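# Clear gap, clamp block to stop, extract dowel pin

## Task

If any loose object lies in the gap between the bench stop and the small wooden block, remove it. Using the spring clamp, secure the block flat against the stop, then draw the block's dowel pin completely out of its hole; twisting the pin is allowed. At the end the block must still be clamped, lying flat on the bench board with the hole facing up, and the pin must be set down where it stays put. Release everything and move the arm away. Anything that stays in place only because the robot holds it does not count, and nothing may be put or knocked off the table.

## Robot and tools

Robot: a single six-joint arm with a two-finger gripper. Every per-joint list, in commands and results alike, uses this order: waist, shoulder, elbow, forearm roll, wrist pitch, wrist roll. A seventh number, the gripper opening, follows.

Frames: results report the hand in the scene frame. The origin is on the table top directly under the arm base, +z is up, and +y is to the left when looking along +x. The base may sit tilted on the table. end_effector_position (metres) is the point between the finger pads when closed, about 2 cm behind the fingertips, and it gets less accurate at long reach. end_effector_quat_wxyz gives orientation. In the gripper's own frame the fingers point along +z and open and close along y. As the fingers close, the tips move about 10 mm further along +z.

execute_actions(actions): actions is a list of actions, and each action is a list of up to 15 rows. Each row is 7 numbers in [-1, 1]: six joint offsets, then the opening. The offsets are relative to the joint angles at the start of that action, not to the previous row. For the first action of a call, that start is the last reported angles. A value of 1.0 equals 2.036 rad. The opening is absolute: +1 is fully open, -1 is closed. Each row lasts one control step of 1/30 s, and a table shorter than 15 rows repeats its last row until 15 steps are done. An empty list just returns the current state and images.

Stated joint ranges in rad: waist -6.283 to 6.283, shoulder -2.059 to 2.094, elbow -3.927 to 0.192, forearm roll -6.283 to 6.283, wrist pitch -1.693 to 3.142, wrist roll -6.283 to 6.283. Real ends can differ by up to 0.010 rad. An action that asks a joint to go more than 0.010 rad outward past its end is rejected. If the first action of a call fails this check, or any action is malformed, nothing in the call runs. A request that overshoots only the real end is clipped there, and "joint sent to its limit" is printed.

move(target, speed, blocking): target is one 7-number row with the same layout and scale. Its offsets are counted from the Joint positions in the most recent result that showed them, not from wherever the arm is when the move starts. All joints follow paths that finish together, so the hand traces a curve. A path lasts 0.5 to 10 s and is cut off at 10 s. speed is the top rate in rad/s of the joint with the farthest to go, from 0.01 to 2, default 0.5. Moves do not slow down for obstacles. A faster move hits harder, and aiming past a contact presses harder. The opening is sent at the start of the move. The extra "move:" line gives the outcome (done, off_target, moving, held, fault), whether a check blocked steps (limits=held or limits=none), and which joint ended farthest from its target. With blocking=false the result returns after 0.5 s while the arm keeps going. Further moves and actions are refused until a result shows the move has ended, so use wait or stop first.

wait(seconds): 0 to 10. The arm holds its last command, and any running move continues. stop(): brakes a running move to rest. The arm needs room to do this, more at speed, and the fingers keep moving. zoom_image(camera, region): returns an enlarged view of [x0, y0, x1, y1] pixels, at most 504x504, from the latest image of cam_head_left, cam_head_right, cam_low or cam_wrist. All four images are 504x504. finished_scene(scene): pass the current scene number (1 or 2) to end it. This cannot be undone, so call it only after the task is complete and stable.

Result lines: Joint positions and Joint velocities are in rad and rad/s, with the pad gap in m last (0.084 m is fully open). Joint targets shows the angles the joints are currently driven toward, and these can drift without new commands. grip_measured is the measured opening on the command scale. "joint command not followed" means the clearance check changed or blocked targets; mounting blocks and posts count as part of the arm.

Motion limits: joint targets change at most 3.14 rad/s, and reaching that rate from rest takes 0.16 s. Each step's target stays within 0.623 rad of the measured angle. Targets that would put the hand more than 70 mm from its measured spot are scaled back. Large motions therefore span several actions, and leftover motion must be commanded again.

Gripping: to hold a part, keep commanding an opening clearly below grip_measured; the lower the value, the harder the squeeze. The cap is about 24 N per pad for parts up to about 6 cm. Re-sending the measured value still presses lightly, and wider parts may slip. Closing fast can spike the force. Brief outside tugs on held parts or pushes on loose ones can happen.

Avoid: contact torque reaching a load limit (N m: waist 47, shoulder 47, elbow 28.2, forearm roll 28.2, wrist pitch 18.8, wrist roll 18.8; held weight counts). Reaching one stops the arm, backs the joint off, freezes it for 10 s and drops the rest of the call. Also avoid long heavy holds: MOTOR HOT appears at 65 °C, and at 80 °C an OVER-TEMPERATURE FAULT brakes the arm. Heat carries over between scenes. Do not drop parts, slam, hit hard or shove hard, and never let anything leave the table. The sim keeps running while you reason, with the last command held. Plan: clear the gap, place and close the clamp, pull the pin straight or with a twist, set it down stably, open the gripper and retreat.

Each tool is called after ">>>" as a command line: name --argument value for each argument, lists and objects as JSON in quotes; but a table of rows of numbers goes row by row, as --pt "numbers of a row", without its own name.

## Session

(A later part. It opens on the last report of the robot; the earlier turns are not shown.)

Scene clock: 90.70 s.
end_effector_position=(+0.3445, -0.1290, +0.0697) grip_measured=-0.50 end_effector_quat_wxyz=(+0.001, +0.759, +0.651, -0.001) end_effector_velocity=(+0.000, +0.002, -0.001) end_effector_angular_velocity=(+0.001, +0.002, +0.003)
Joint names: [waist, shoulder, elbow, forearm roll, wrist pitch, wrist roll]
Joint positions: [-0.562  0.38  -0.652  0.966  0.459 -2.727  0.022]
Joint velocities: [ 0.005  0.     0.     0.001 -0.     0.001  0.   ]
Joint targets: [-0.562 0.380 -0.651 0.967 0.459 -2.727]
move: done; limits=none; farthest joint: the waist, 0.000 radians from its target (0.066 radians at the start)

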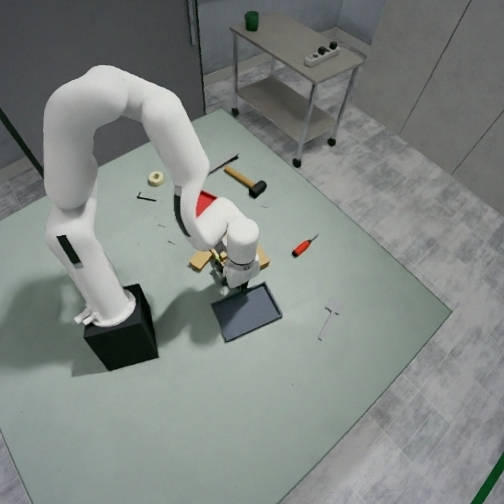

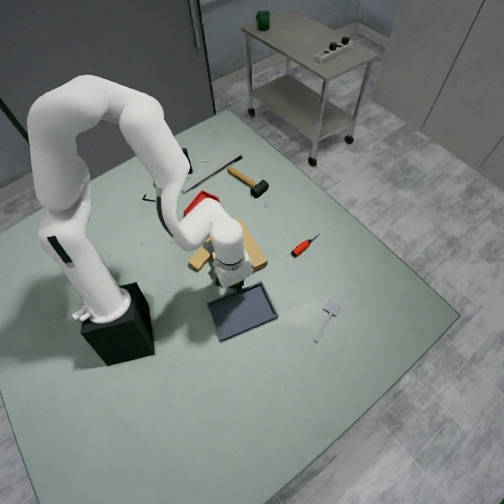

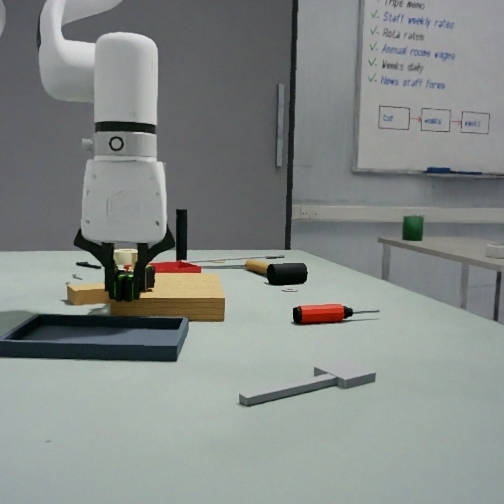

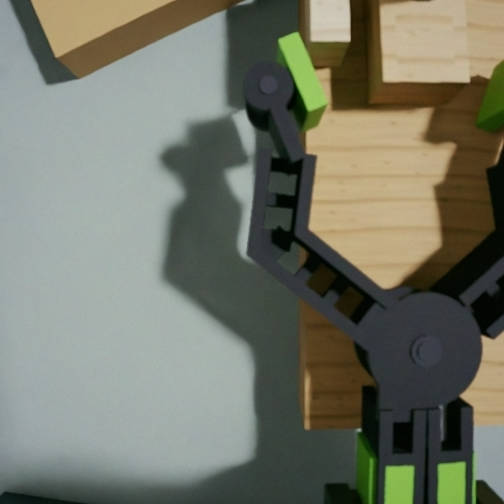

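>>> execute_actions --actions '[[[-0.003,-0.0025,0.0063,0.006,-0.0015,-0.008,-1]]]'

>>> move --target '[0.0324,-0.0219,0.0178,0.0144,-0.005,0.0187,-1]' --speed 0.05

Scene clock: 91.83 s.
end_effector_position=(+0.3394, -0.1297, +0.0700) grip_measured=-0.50 end_effector_quat_wxyz=(+0.001, +0.760, +0.650, +0.000) end_effector_velocity=(-0.001, -0.000, -0.000) end_effector_angular_velocity=(-0.000, +0.000, -0.002)
Joint names: [waist, shoulder, elbow, forearm roll, wrist pitch, wrist roll]
Joint positions: [-0.568  0.375 -0.639  0.978  0.456 -2.743  0.022]
Joint velocities: [-0.001  0.001  0.001  0.001 -0.001 -0.001 -0.   ]
Joint targets: [-0.568 0.375 -0.639 0.979 0.456 -2.744]

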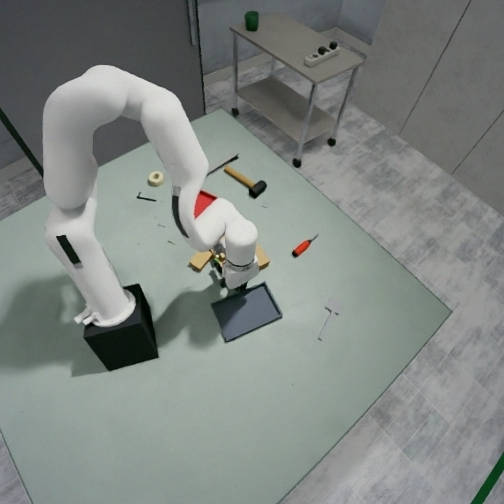

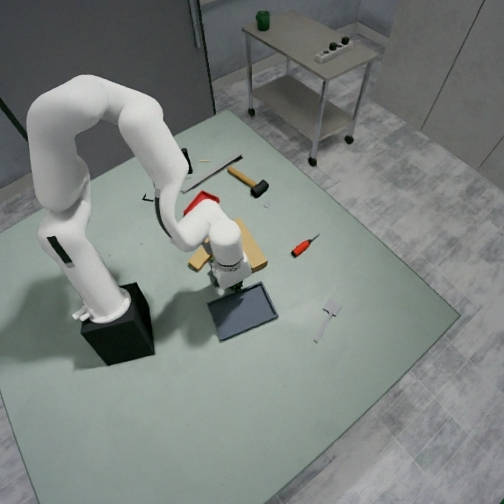

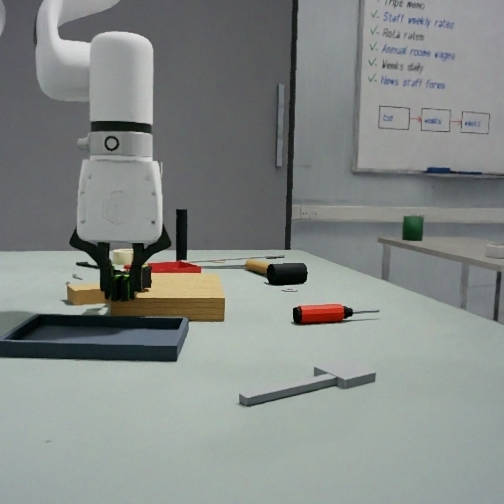

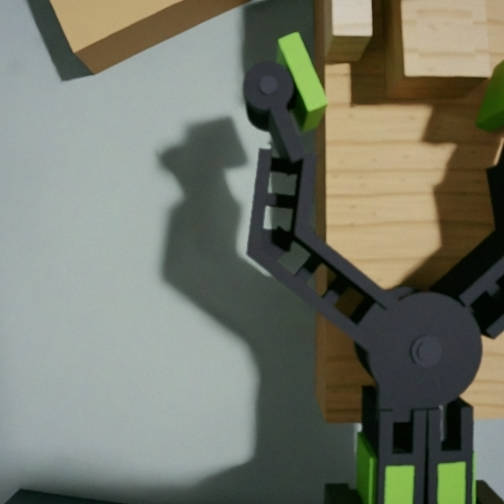

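Scene clock: 93.47 s.
end_effector_position=(+0.3423, -0.1053, +0.0699) grip_measured=-0.50 end_effector_quat_wxyz=(+0.001, +0.760, +0.650, +0.000) end_effector_velocity=(+0.000, +0.001, +0.000) end_effector_angular_velocity=(+0.000, -0.001, +0.000)
Joint names: [waist, shoulder, elbow, forearm roll, wrist pitch, wrist roll]
Joint positions: [-0.503  0.331 -0.603  1.008  0.446 -2.705  0.022]
Joint velocities: [ 0.002 -0.002  0.001  0.001 -0.     0.001  0.   ]
Joint targets: [-0.502 0.331 -0.603 1.008 0.446 -2.705]
move: done; limits=none; farthest joint: the shoulder, 0.001 radians from its target (0.045 radians at the start)

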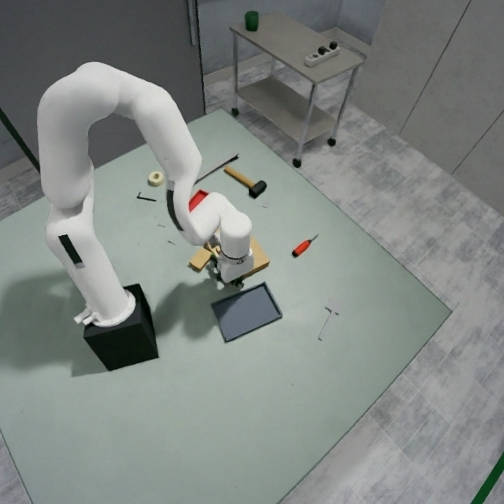

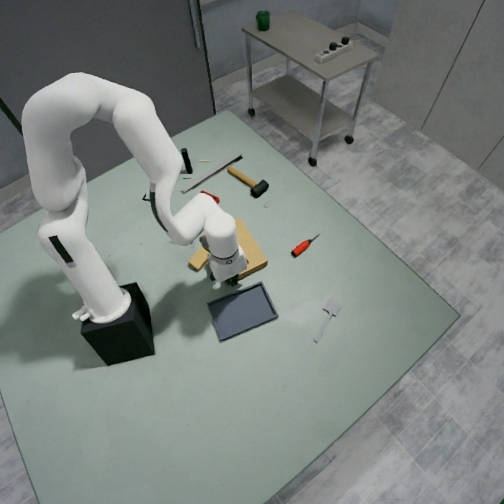

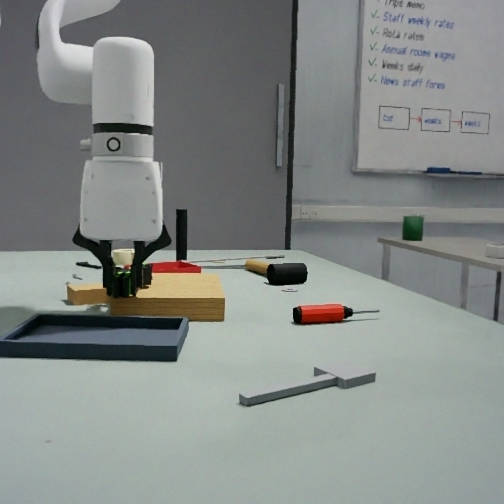

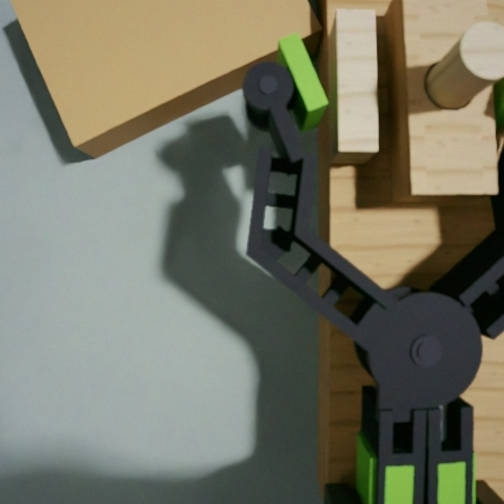

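>>> execute_actions --actions '[[[0.0015,0.0035,-0.001,0.004,-0.002,-0.003,-1]],[[0,0,0,0,0,0,-0.5]],[[0,0,0,0,0,0,-0.4]],[[0,0,0,0,0,0,-0.3]],[[0,0,0,0,0,0,-0.15]],[[0,0,0,0,0,0,0.1]],[[0,0,0,0,0,0,0.6]]]'

Scene clock: 97.43 s.
end_effector_position=(+0.3418, -0.1056, +0.0679) grip_measured=+0.59 end_effector_quat_wxyz=(+0.001, +0.760, +0.650, -0.001) end_effector_velocity=(-0.001, -0.001, -0.000) end_effector_angular_velocity=(-0.001, +0.001, -0.003)
Joint names: [waist, shoulder, elbow, forearm roll, wrist pitch, wrist roll]
Joint positions: [-0.5    0.338 -0.605  1.016  0.442 -2.711  0.069]
Joint velocities: [-0.001  0.002  0.     0.    -0.001  0.    -0.   ]
Joint targets: [-0.500 0.338 -0.605 1.016 0.442 -2.711]

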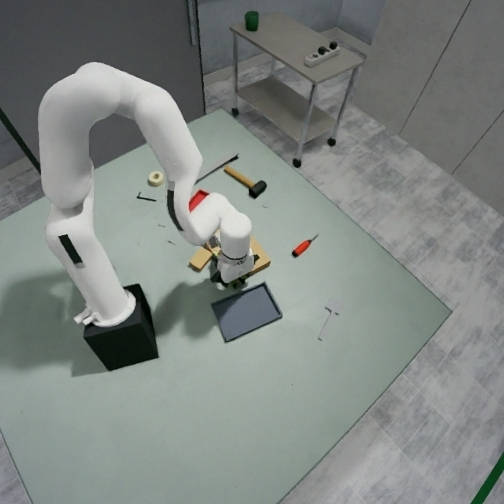

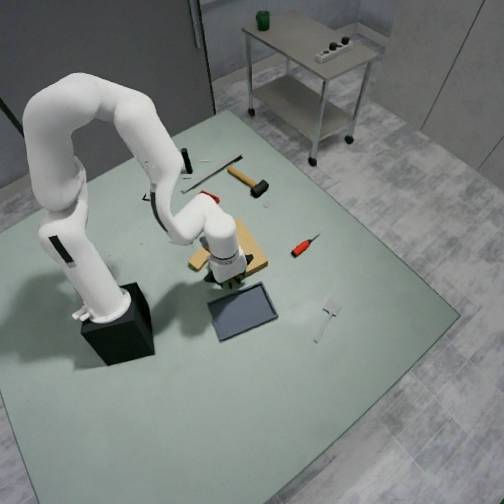

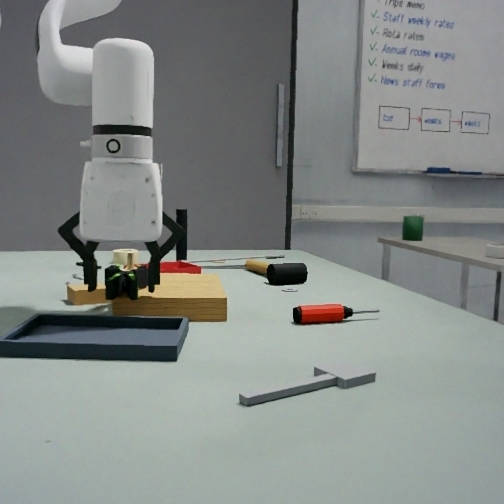

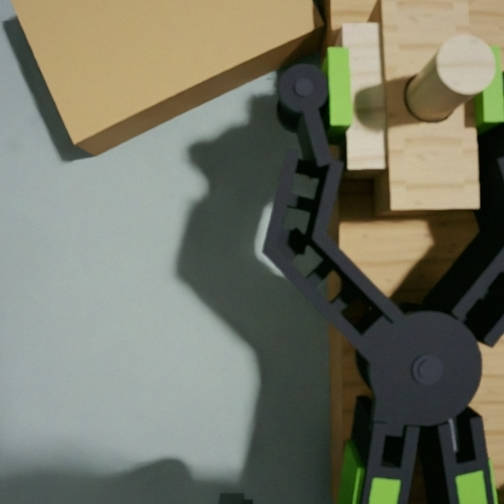

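>>> move --target '[-0.035,-0.09,0.02,-0.1,0.05,0.3,0.6]' --speed 0.6

>>> move --target '[0.1002,-0.0984,0.0483,-0.0377,0.0102,0.6936,0.2]' --speed 1

>>> move --target '[0.0424,0.0786,-0.0182,0.0962,-0.0543,-0.0663,0.2]' --speed 0.2

>>> zoom_image --camera "cam_low" --region '[70, 200, 230, 320]'

Scene clock: 101.60 s.
end_effector_position=(+0.3533, -0.1006, +0.1218) grip_measured=+0.59 end_effector_quat_wxyz=(+0.005, +0.885, +0.466, +0.010) end_effector_velocity=(-0.000, +0.000, -0.000) end_effector_angular_velocity=(+0.001, +0.001, -0.002)
Joint names: [waist, shoulder, elbow, forearm roll, wrist pitch, wrist roll]
Joint positions: [-0.571  0.155 -0.564  0.812  0.544 -2.101  0.069]
Joint velocities: [-0.     0.001  0.    -0.     0.001  0.002  0.   ]
Joint targets: [-0.571 0.155 -0.564 0.812 0.544 -2.101]
move: done; limits=none; farthest joint: the waist, 0.001 radians from its target (0.072 radians at the start)

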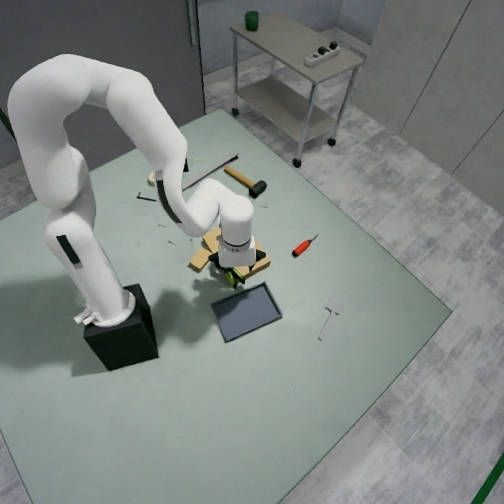

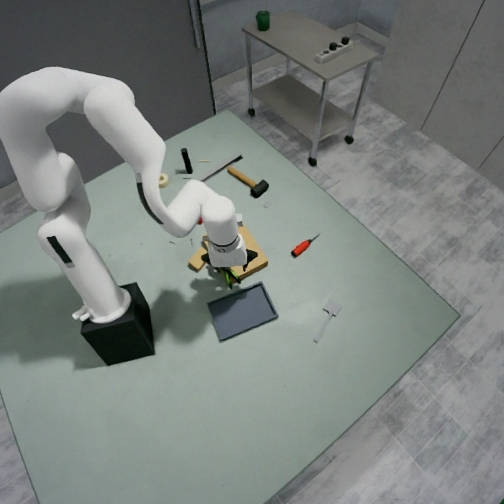

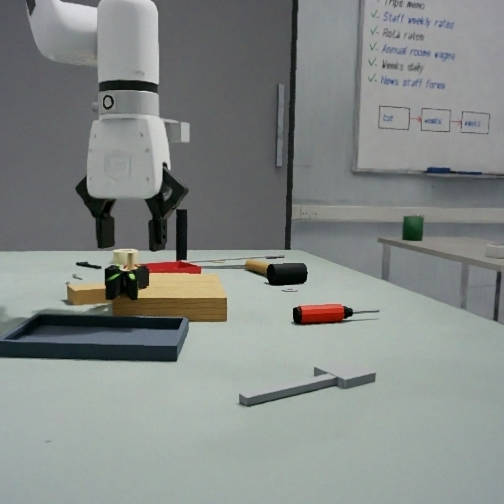

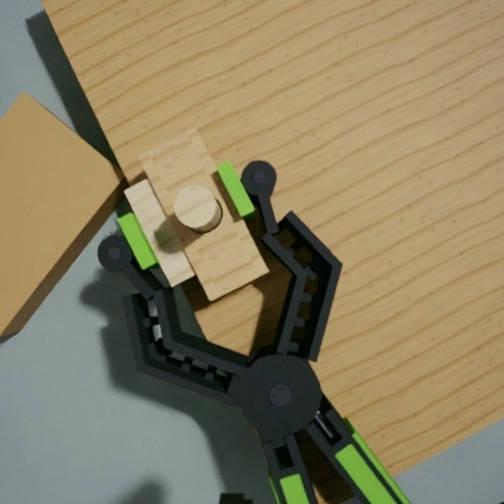

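Scene clock: 103.80 s.
end_effector_position=(+0.3599, -0.0154, +0.1343) grip_measured=+0.19 end_effector_quat_wxyz=(+0.000, +0.997, -0.075, -0.000) end_effector_velocity=(-0.001, +0.001, -0.000) end_effector_angular_velocity=(+0.001, +0.002, -0.001)
Joint names: [waist, shoulder, elbow, forearm roll, wrist pitch, wrist roll]
Joint positions: [-0.367 -0.045 -0.466  0.736  0.564 -0.689  0.052]
Joint velocities: [ 0.002 -0.001  0.001  0.     0.001  0.002 -0.   ]
Joint targets: [-0.367 -0.045 -0.466 0.736 0.564 -0.689]
move: done; limits=none; farthest joint: the wrist pitch, 0.001 radians from its target (0.021 radians at the start)

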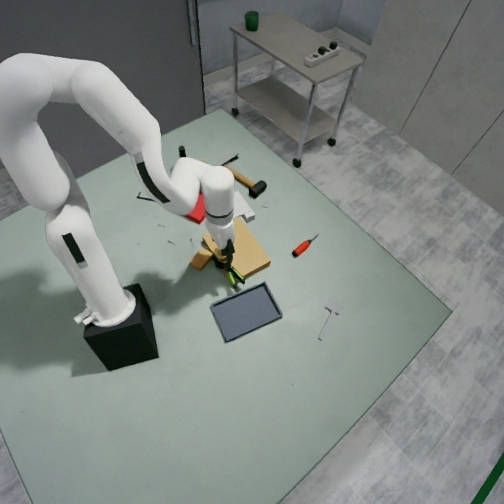

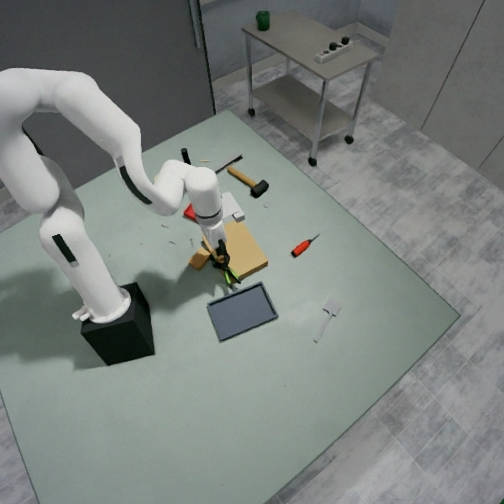

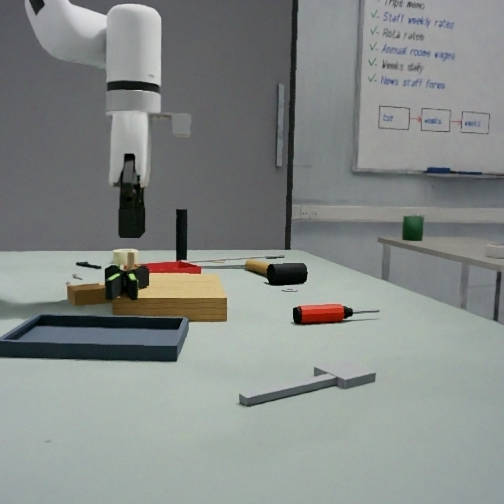

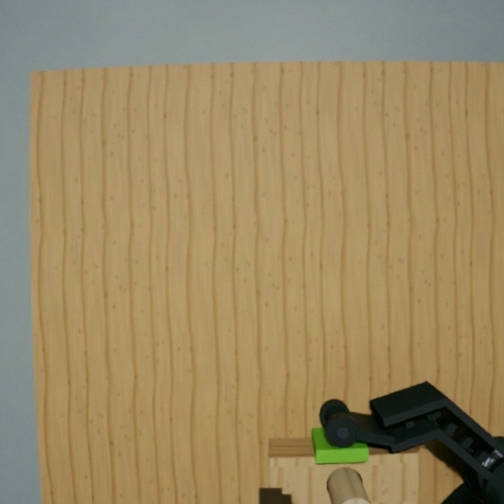

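Scene clock: 105.27 s.
end_effector_position=(+0.3611, -0.0138, +0.0904) grip_measured=+0.19 end_effector_quat_wxyz=(+0.000, +0.997, -0.075, -0.000) end_effector_velocity=(+0.001, +0.000, -0.000) end_effector_angular_velocity=(-0.000, -0.002, -0.001)
Joint names: [waist, shoulder, elbow, forearm roll, wrist pitch, wrist roll]
Joint positions: [-0.281  0.114 -0.503  0.931  0.454 -0.824  0.052]
Joint velocities: [ 0.002  0.001 -0.001  0.004 -0.002 -0.002 -0.   ]
Joint targets: [-0.281 0.115 -0.503 0.931 0.454 -0.824]
move: done; limits=none; farthest joint: the shoulder, 0.001 radians from its target (0.160 radians at the start)

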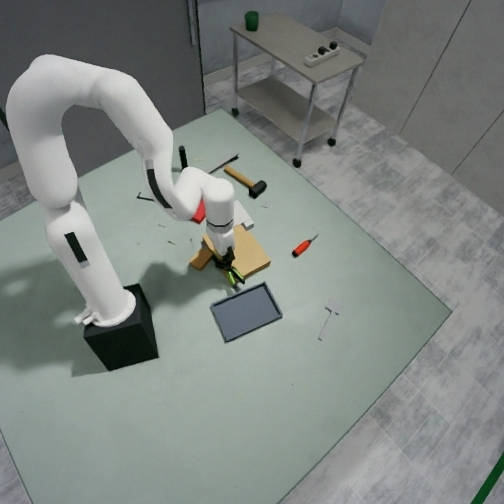

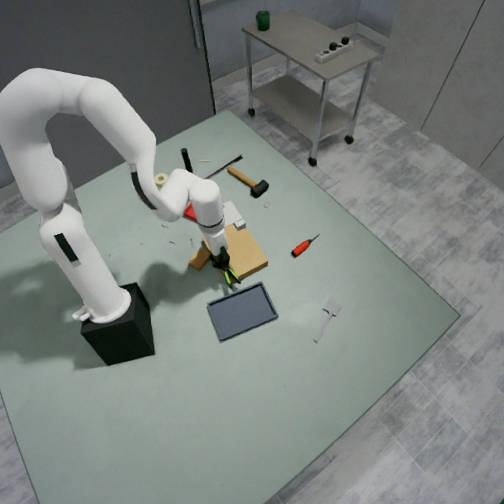

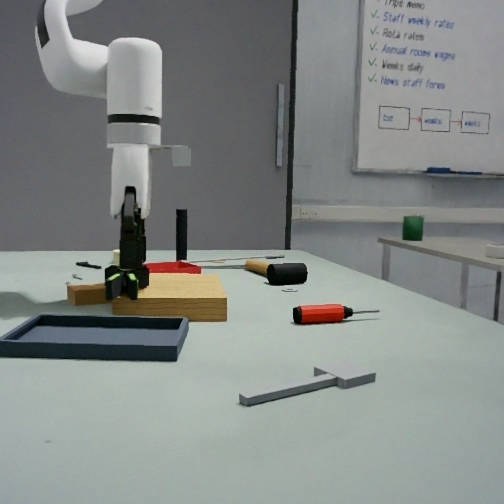

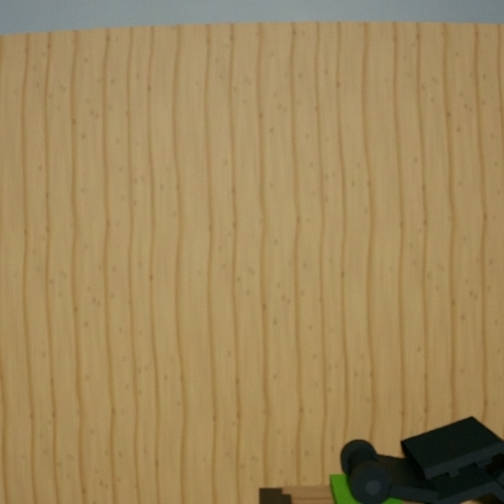

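Region (70, 200, 230, 320) of cam_low's 504x504 image, scaled by 3.150, with more detail than that image has; it fills the top 378 rows of this view, and the rest is white.

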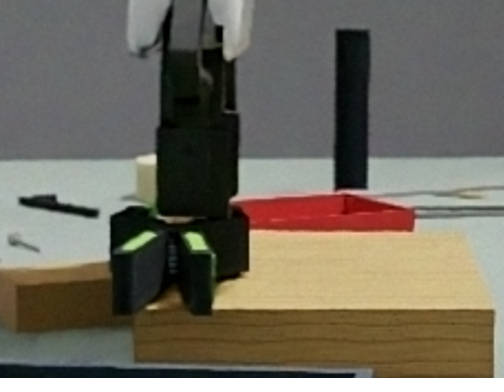

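>>> execute_actions --actions '[[[0.0054,-0.0126,0.0081,-0.0025,0.0012,0.0088,0.0]],[[0,0,0,0,0,0,-0.5]],[[0,0,0,0,0,0,-0.75]],[[0,0,0,0,0,0,-1]],[[0,0,0,0,0,0,-1]]]'

>>> move --target '[-0.005,-0.009,0.002,-0.011,0.006,0.16,-1]' --speed 0.2

>>> zoom_image --camera "cam_low" --region '[70, 200, 230, 320]'

Scene clock: 108.77 s.
end_effector_position=(+0.3590, -0.0078, +0.0934) grip_measured=-0.79 end_effector_quat_wxyz=(-0.000, +0.997, -0.075, +0.000) end_effector_velocity=(+0.001, -0.001, +0.001) end_effector_angular_velocity=(-0.001, -0.003, -0.002)
Joint names: [waist, shoulder, elbow, forearm roll, wrist pitch, wrist roll]
Joint positions: [-0.27   0.089 -0.487  0.926  0.456 -0.806  0.009]
Joint velocities: [-0.003 -0.001 -0.001  0.001 -0.    -0.001 -0.   ]
Joint targets: [-0.270 0.089 -0.487 0.926 0.456 -0.806]

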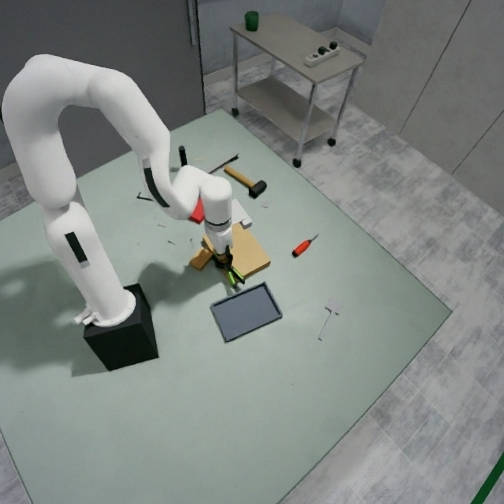

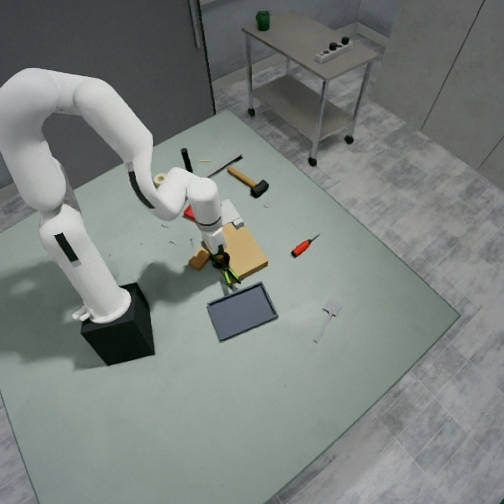

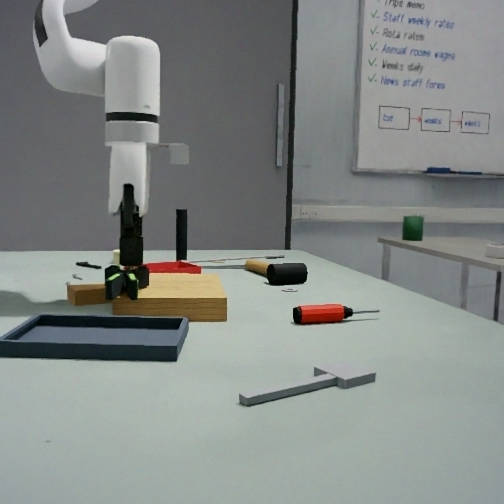

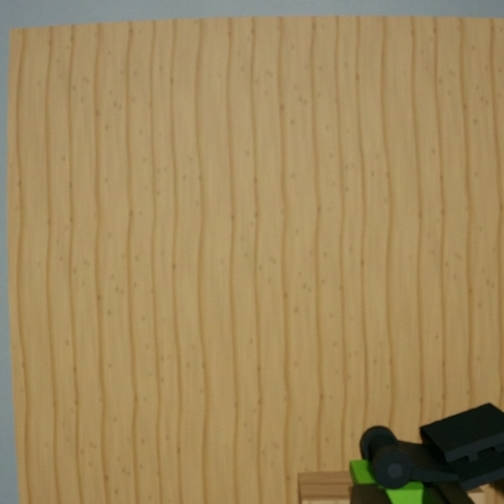

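Scene clock: 110.90 s.
end_effector_position=(+0.3597, -0.0078, +0.0985) grip_measured=-0.79 end_effector_quat_wxyz=(-0.001, +0.974, -0.228, +0.001) end_effector_velocity=(-0.001, +0.000, -0.000) end_effector_angular_velocity=(+0.002, +0.002, -0.003)
Joint names: [waist, shoulder, elbow, forearm roll, wrist pitch, wrist roll]
Joint positions: [-0.28   0.071 -0.483  0.904  0.468 -0.481  0.009]
Joint velocities: [-0.001  0.001  0.001 -0.     0.002  0.002 -0.   ]
Joint targets: [-0.280 0.071 -0.482 0.904 0.468 -0.481]
move: done; limits=none; farthest joint: the wrist roll, 0.001 radians from its target (0.326 radians at the start)

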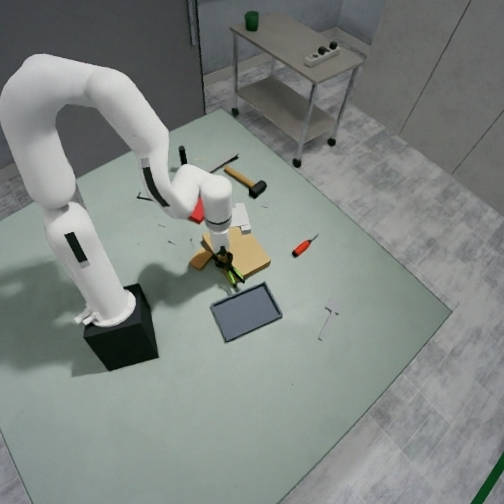

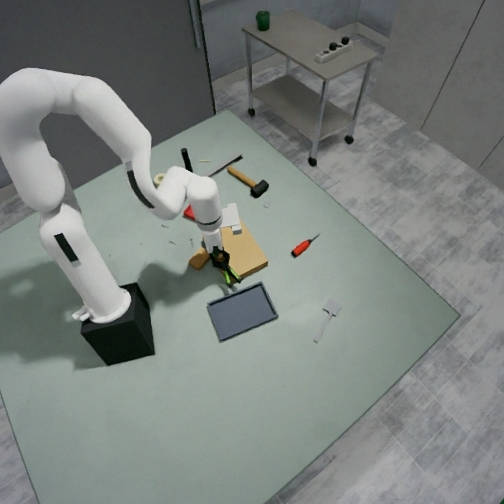

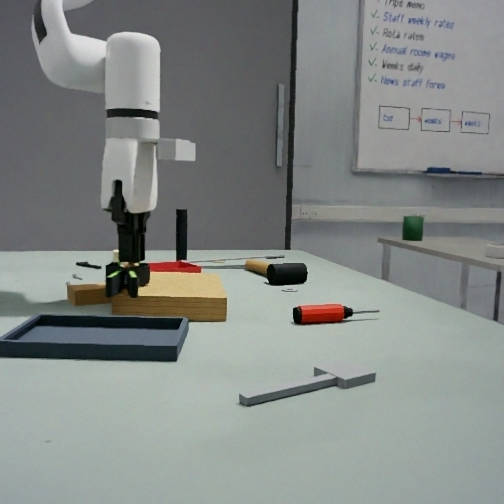

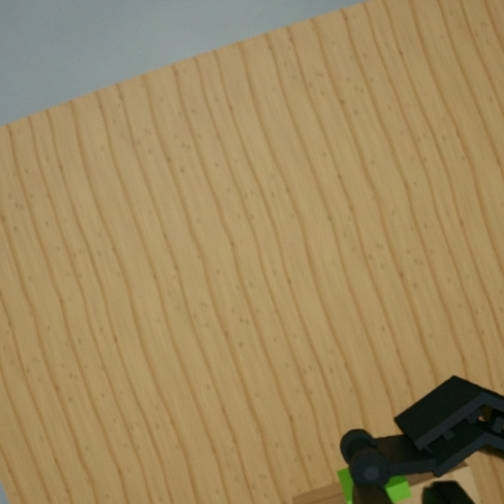

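Region (70, 200, 230, 320) of cam_low's 504x504 image, scaled by 3.150, with more detail than that image has; it fills the top 378 rows of this view, and the rest is white.

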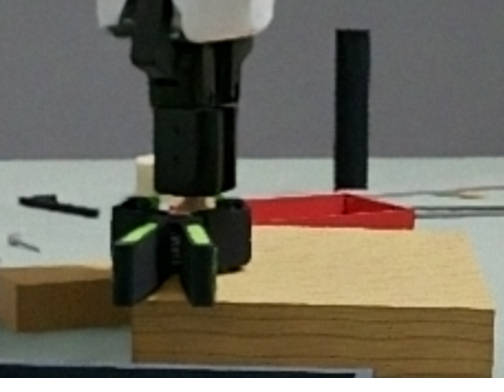

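>>> move --target '[0,0,0,0,0,-0.45,-1]' --speed 0.8

>>> zoom_image --camera "cam_low" --region '[70, 200, 230, 320]'

Scene clock: 113.20 s.
end_effector_position=(+0.3597, -0.0079, +0.0985) grip_measured=-0.79 end_effector_quat_wxyz=(-0.001, +0.974, +0.226, +0.001) end_effector_velocity=(+0.001, +0.000, +0.000) end_effector_angular_velocity=(+0.000, -0.001, +0.003)
Joint names: [waist, shoulder, elbow, forearm roll, wrist pitch, wrist roll]
Joint positions: [-0.28   0.071 -0.483  0.904  0.468 -1.397  0.009]
Joint velocities: [-0.     0.    -0.001 -0.001  0.001 -0.002 -0.   ]
Joint targets: [-0.280 0.071 -0.483 0.904 0.468 -1.397]
move: done; limits=none; farthest joint: the waist, 0.000 radians from its target (0.000 radians at the start)

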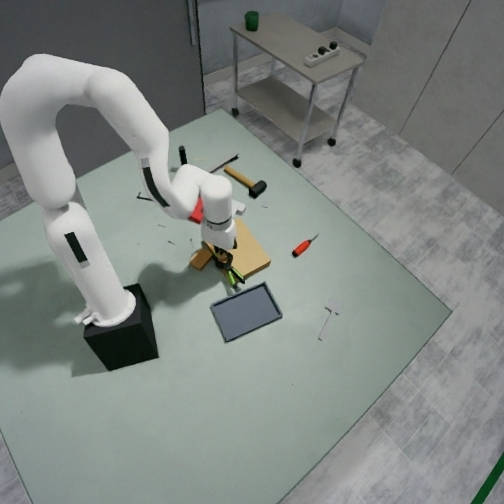

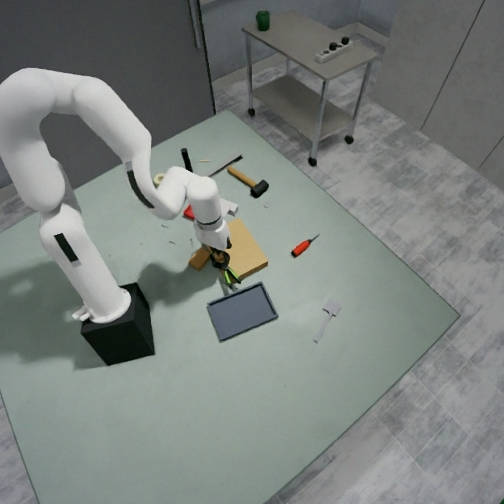

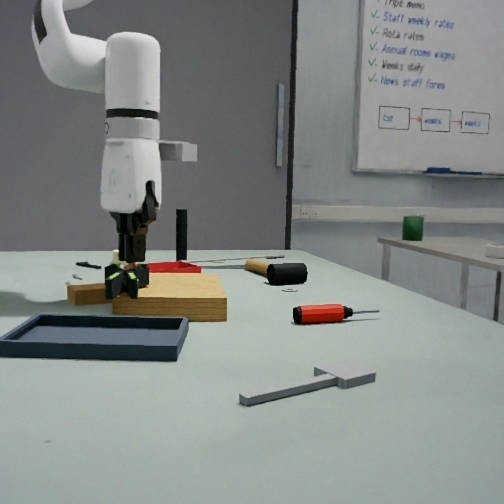

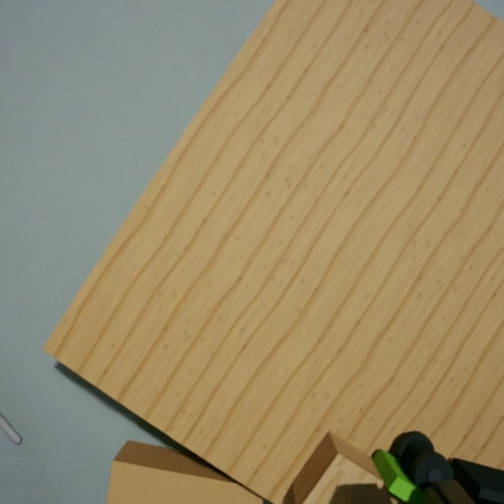

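Region (70, 200, 230, 320) of cam_low's 504x504 image, scaled by 3.150, with more detail than that image has; it fills the top 378 rows of this view, and the rest is white.

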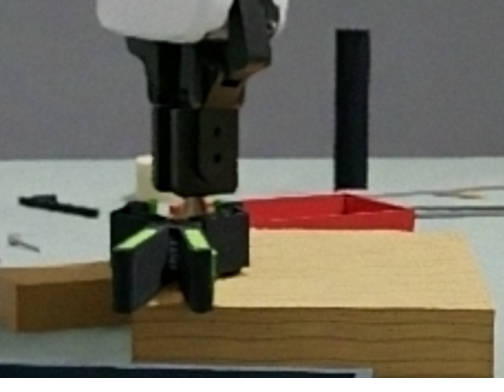

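Board settled back. Continue with large twist and small rise.

>>> move --target '[-0.004,-0.007,0.0016,-0.009,0.005,0.6,-1]' --speed 0.9

>>> move --target '[-0.004,-0.007,0.0016,-0.009,0.005,-0.6,-1]' --speed 0.9

>>> move --target '[-0.004,-0.007,0.0016,-0.009,0.005,0.6,-1]' --speed 0.9

>>> zoom_image --camera "cam_low" --region '[70, 200, 230, 320]'

Scene clock: 115.90 s.
end_effector_position=(+0.3599, -0.0079, +0.1025) grip_measured=-0.79 end_effector_quat_wxyz=(-0.002, +0.930, -0.367, +0.001) end_effector_velocity=(+0.000, -0.000, +0.000) end_effector_angular_velocity=(-0.001, -0.001, -0.002)
Joint names: [waist, shoulder, elbow, forearm roll, wrist pitch, wrist roll]
Joint positions: [-0.288  0.056 -0.479  0.885  0.479 -0.176  0.009]
Joint velocities: [-0.    -0.002  0.001 -0.001 -0.     0.003 -0.   ]
Joint targets: [-0.288 0.057 -0.479 0.885 0.479 -0.175]
move: done; limits=none; farthest joint: the waist, 0.000 radians from its target (0.008 radians at the start)

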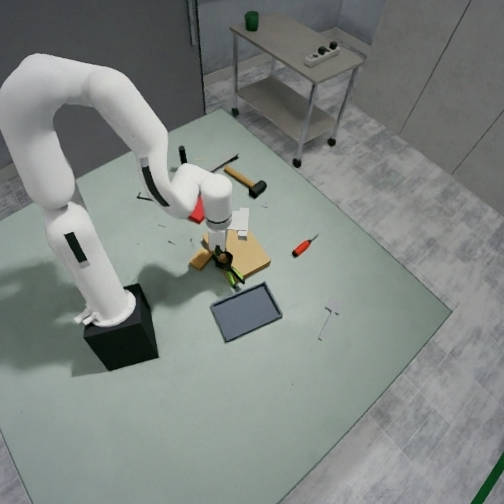

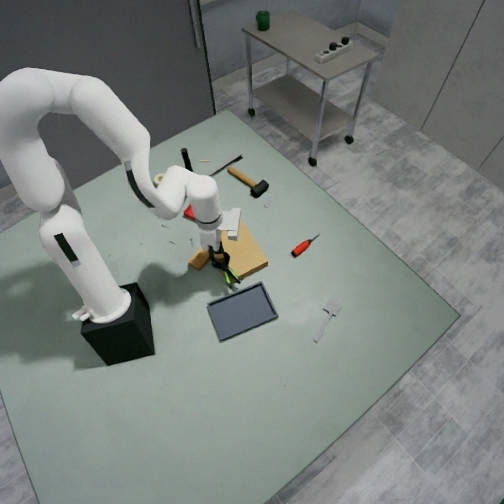

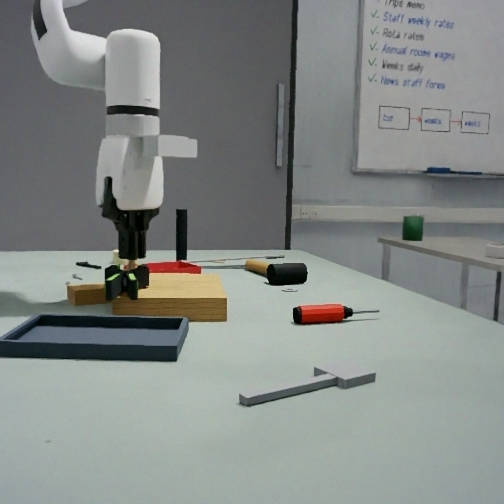

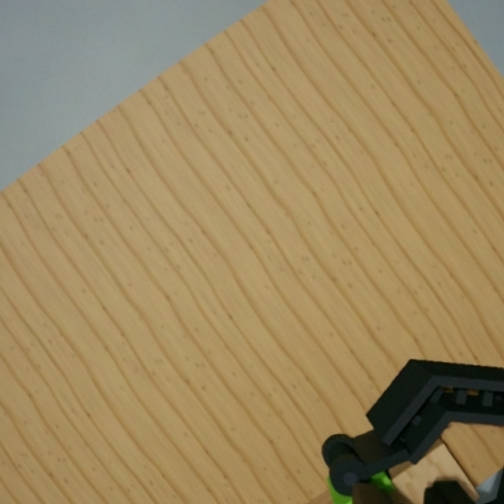

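Scene clock: 118.03 s.
end_effector_position=(+0.3600, -0.0080, +0.1064) grip_measured=-0.79 end_effector_quat_wxyz=(-0.002, +0.971, +0.239, +0.002) end_effector_velocity=(-0.000, +0.001, +0.000) end_effector_angular_velocity=(+0.000, +0.000, +0.004)
Joint names: [waist, shoulder, elbow, forearm roll, wrist pitch, wrist roll]
Joint positions: [-0.296  0.042 -0.476  0.867  0.489 -1.397  0.009]
Joint velocities: [ 0.002 -0.001  0.001 -0.001  0.    -0.002  0.   ]
Joint targets: [-0.296 0.042 -0.476 0.867 0.489 -1.397]
move: done; limits=none; farthest joint: the wrist roll, 0.001 radians from its target (1.222 radians at the start)

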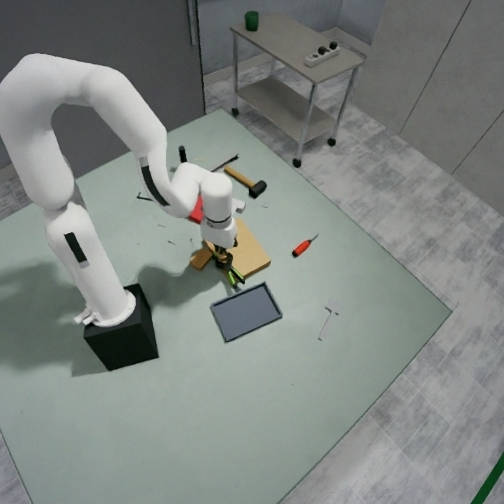

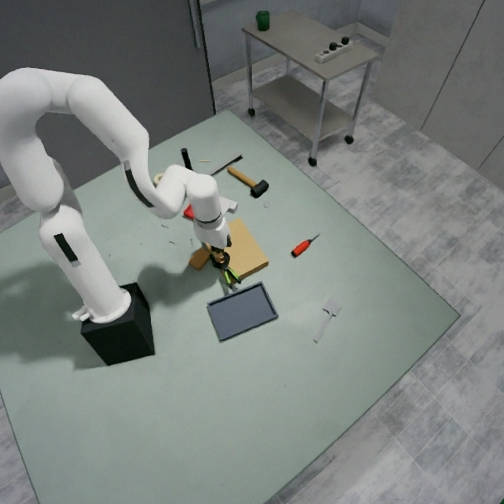

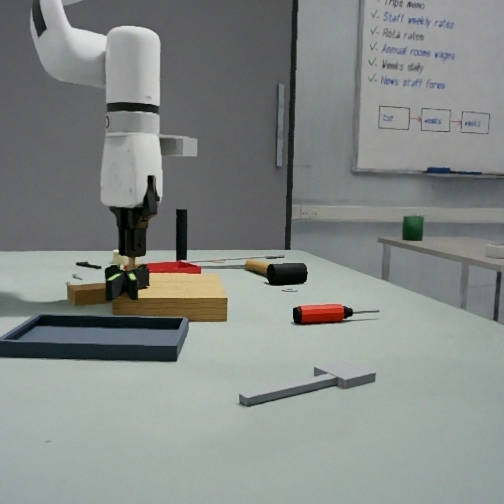

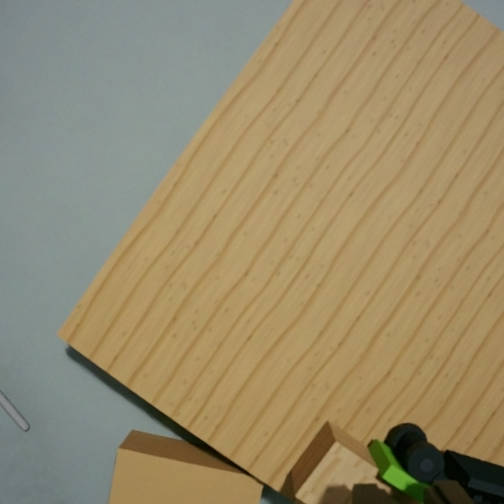

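Scene clock: 120.17 s.
end_effector_position=(+0.3600, -0.0082, +0.1103) grip_measured=-0.79 end_effector_quat_wxyz=(-0.003, +0.935, -0.356, +0.000) end_effector_velocity=(-0.001, -0.000, -0.001) end_effector_angular_velocity=(+0.000, +0.003, -0.003)
Joint names: [waist, shoulder, elbow, forearm roll, wrist pitch, wrist roll]
Joint positions: [-0.304  0.028 -0.473  0.849  0.499 -0.176  0.009]
Joint velocities: [ 0.     0.002  0.    -0.     0.     0.003 -0.   ]
Joint targets: [-0.304 0.028 -0.473 0.849 0.499 -0.175]
move: done; limits=none; farthest joint: the waist, 0.000 radians from its target (0.008 radians at the start)

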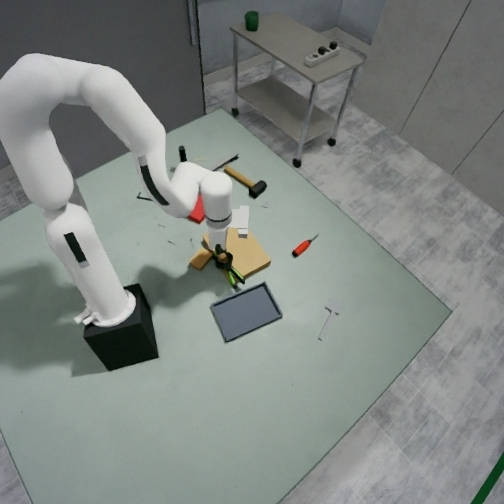

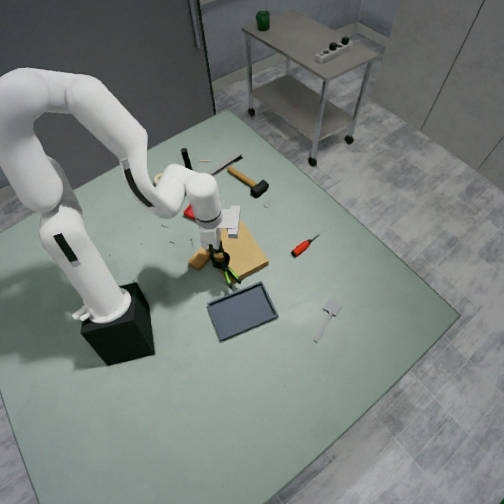

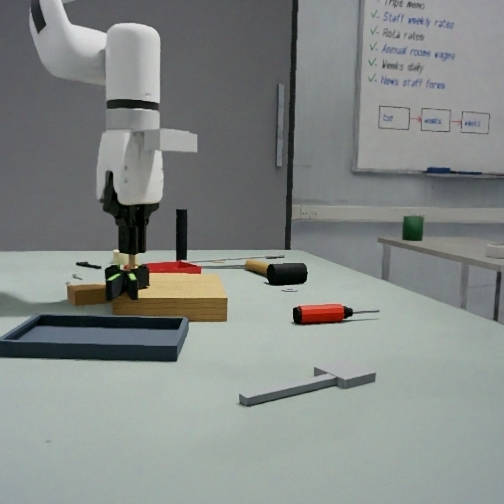

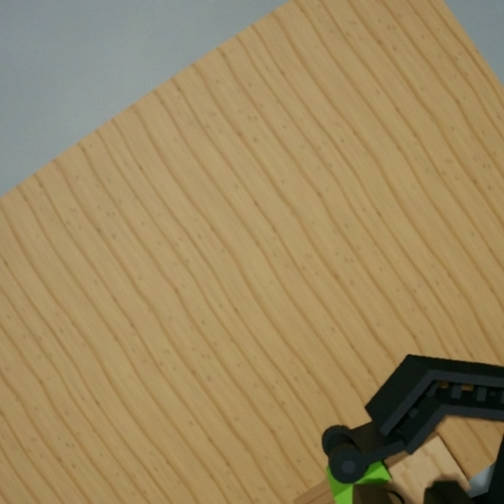

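Region (70, 200, 230, 320) of cam_low's 504x504 image, scaled by 3.150, with more detail than that image has; it fills the top 378 rows of this view, and the rest is white.

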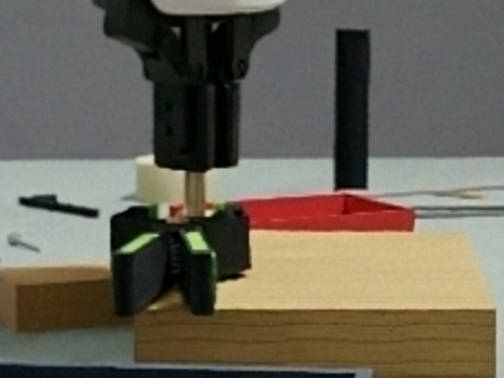

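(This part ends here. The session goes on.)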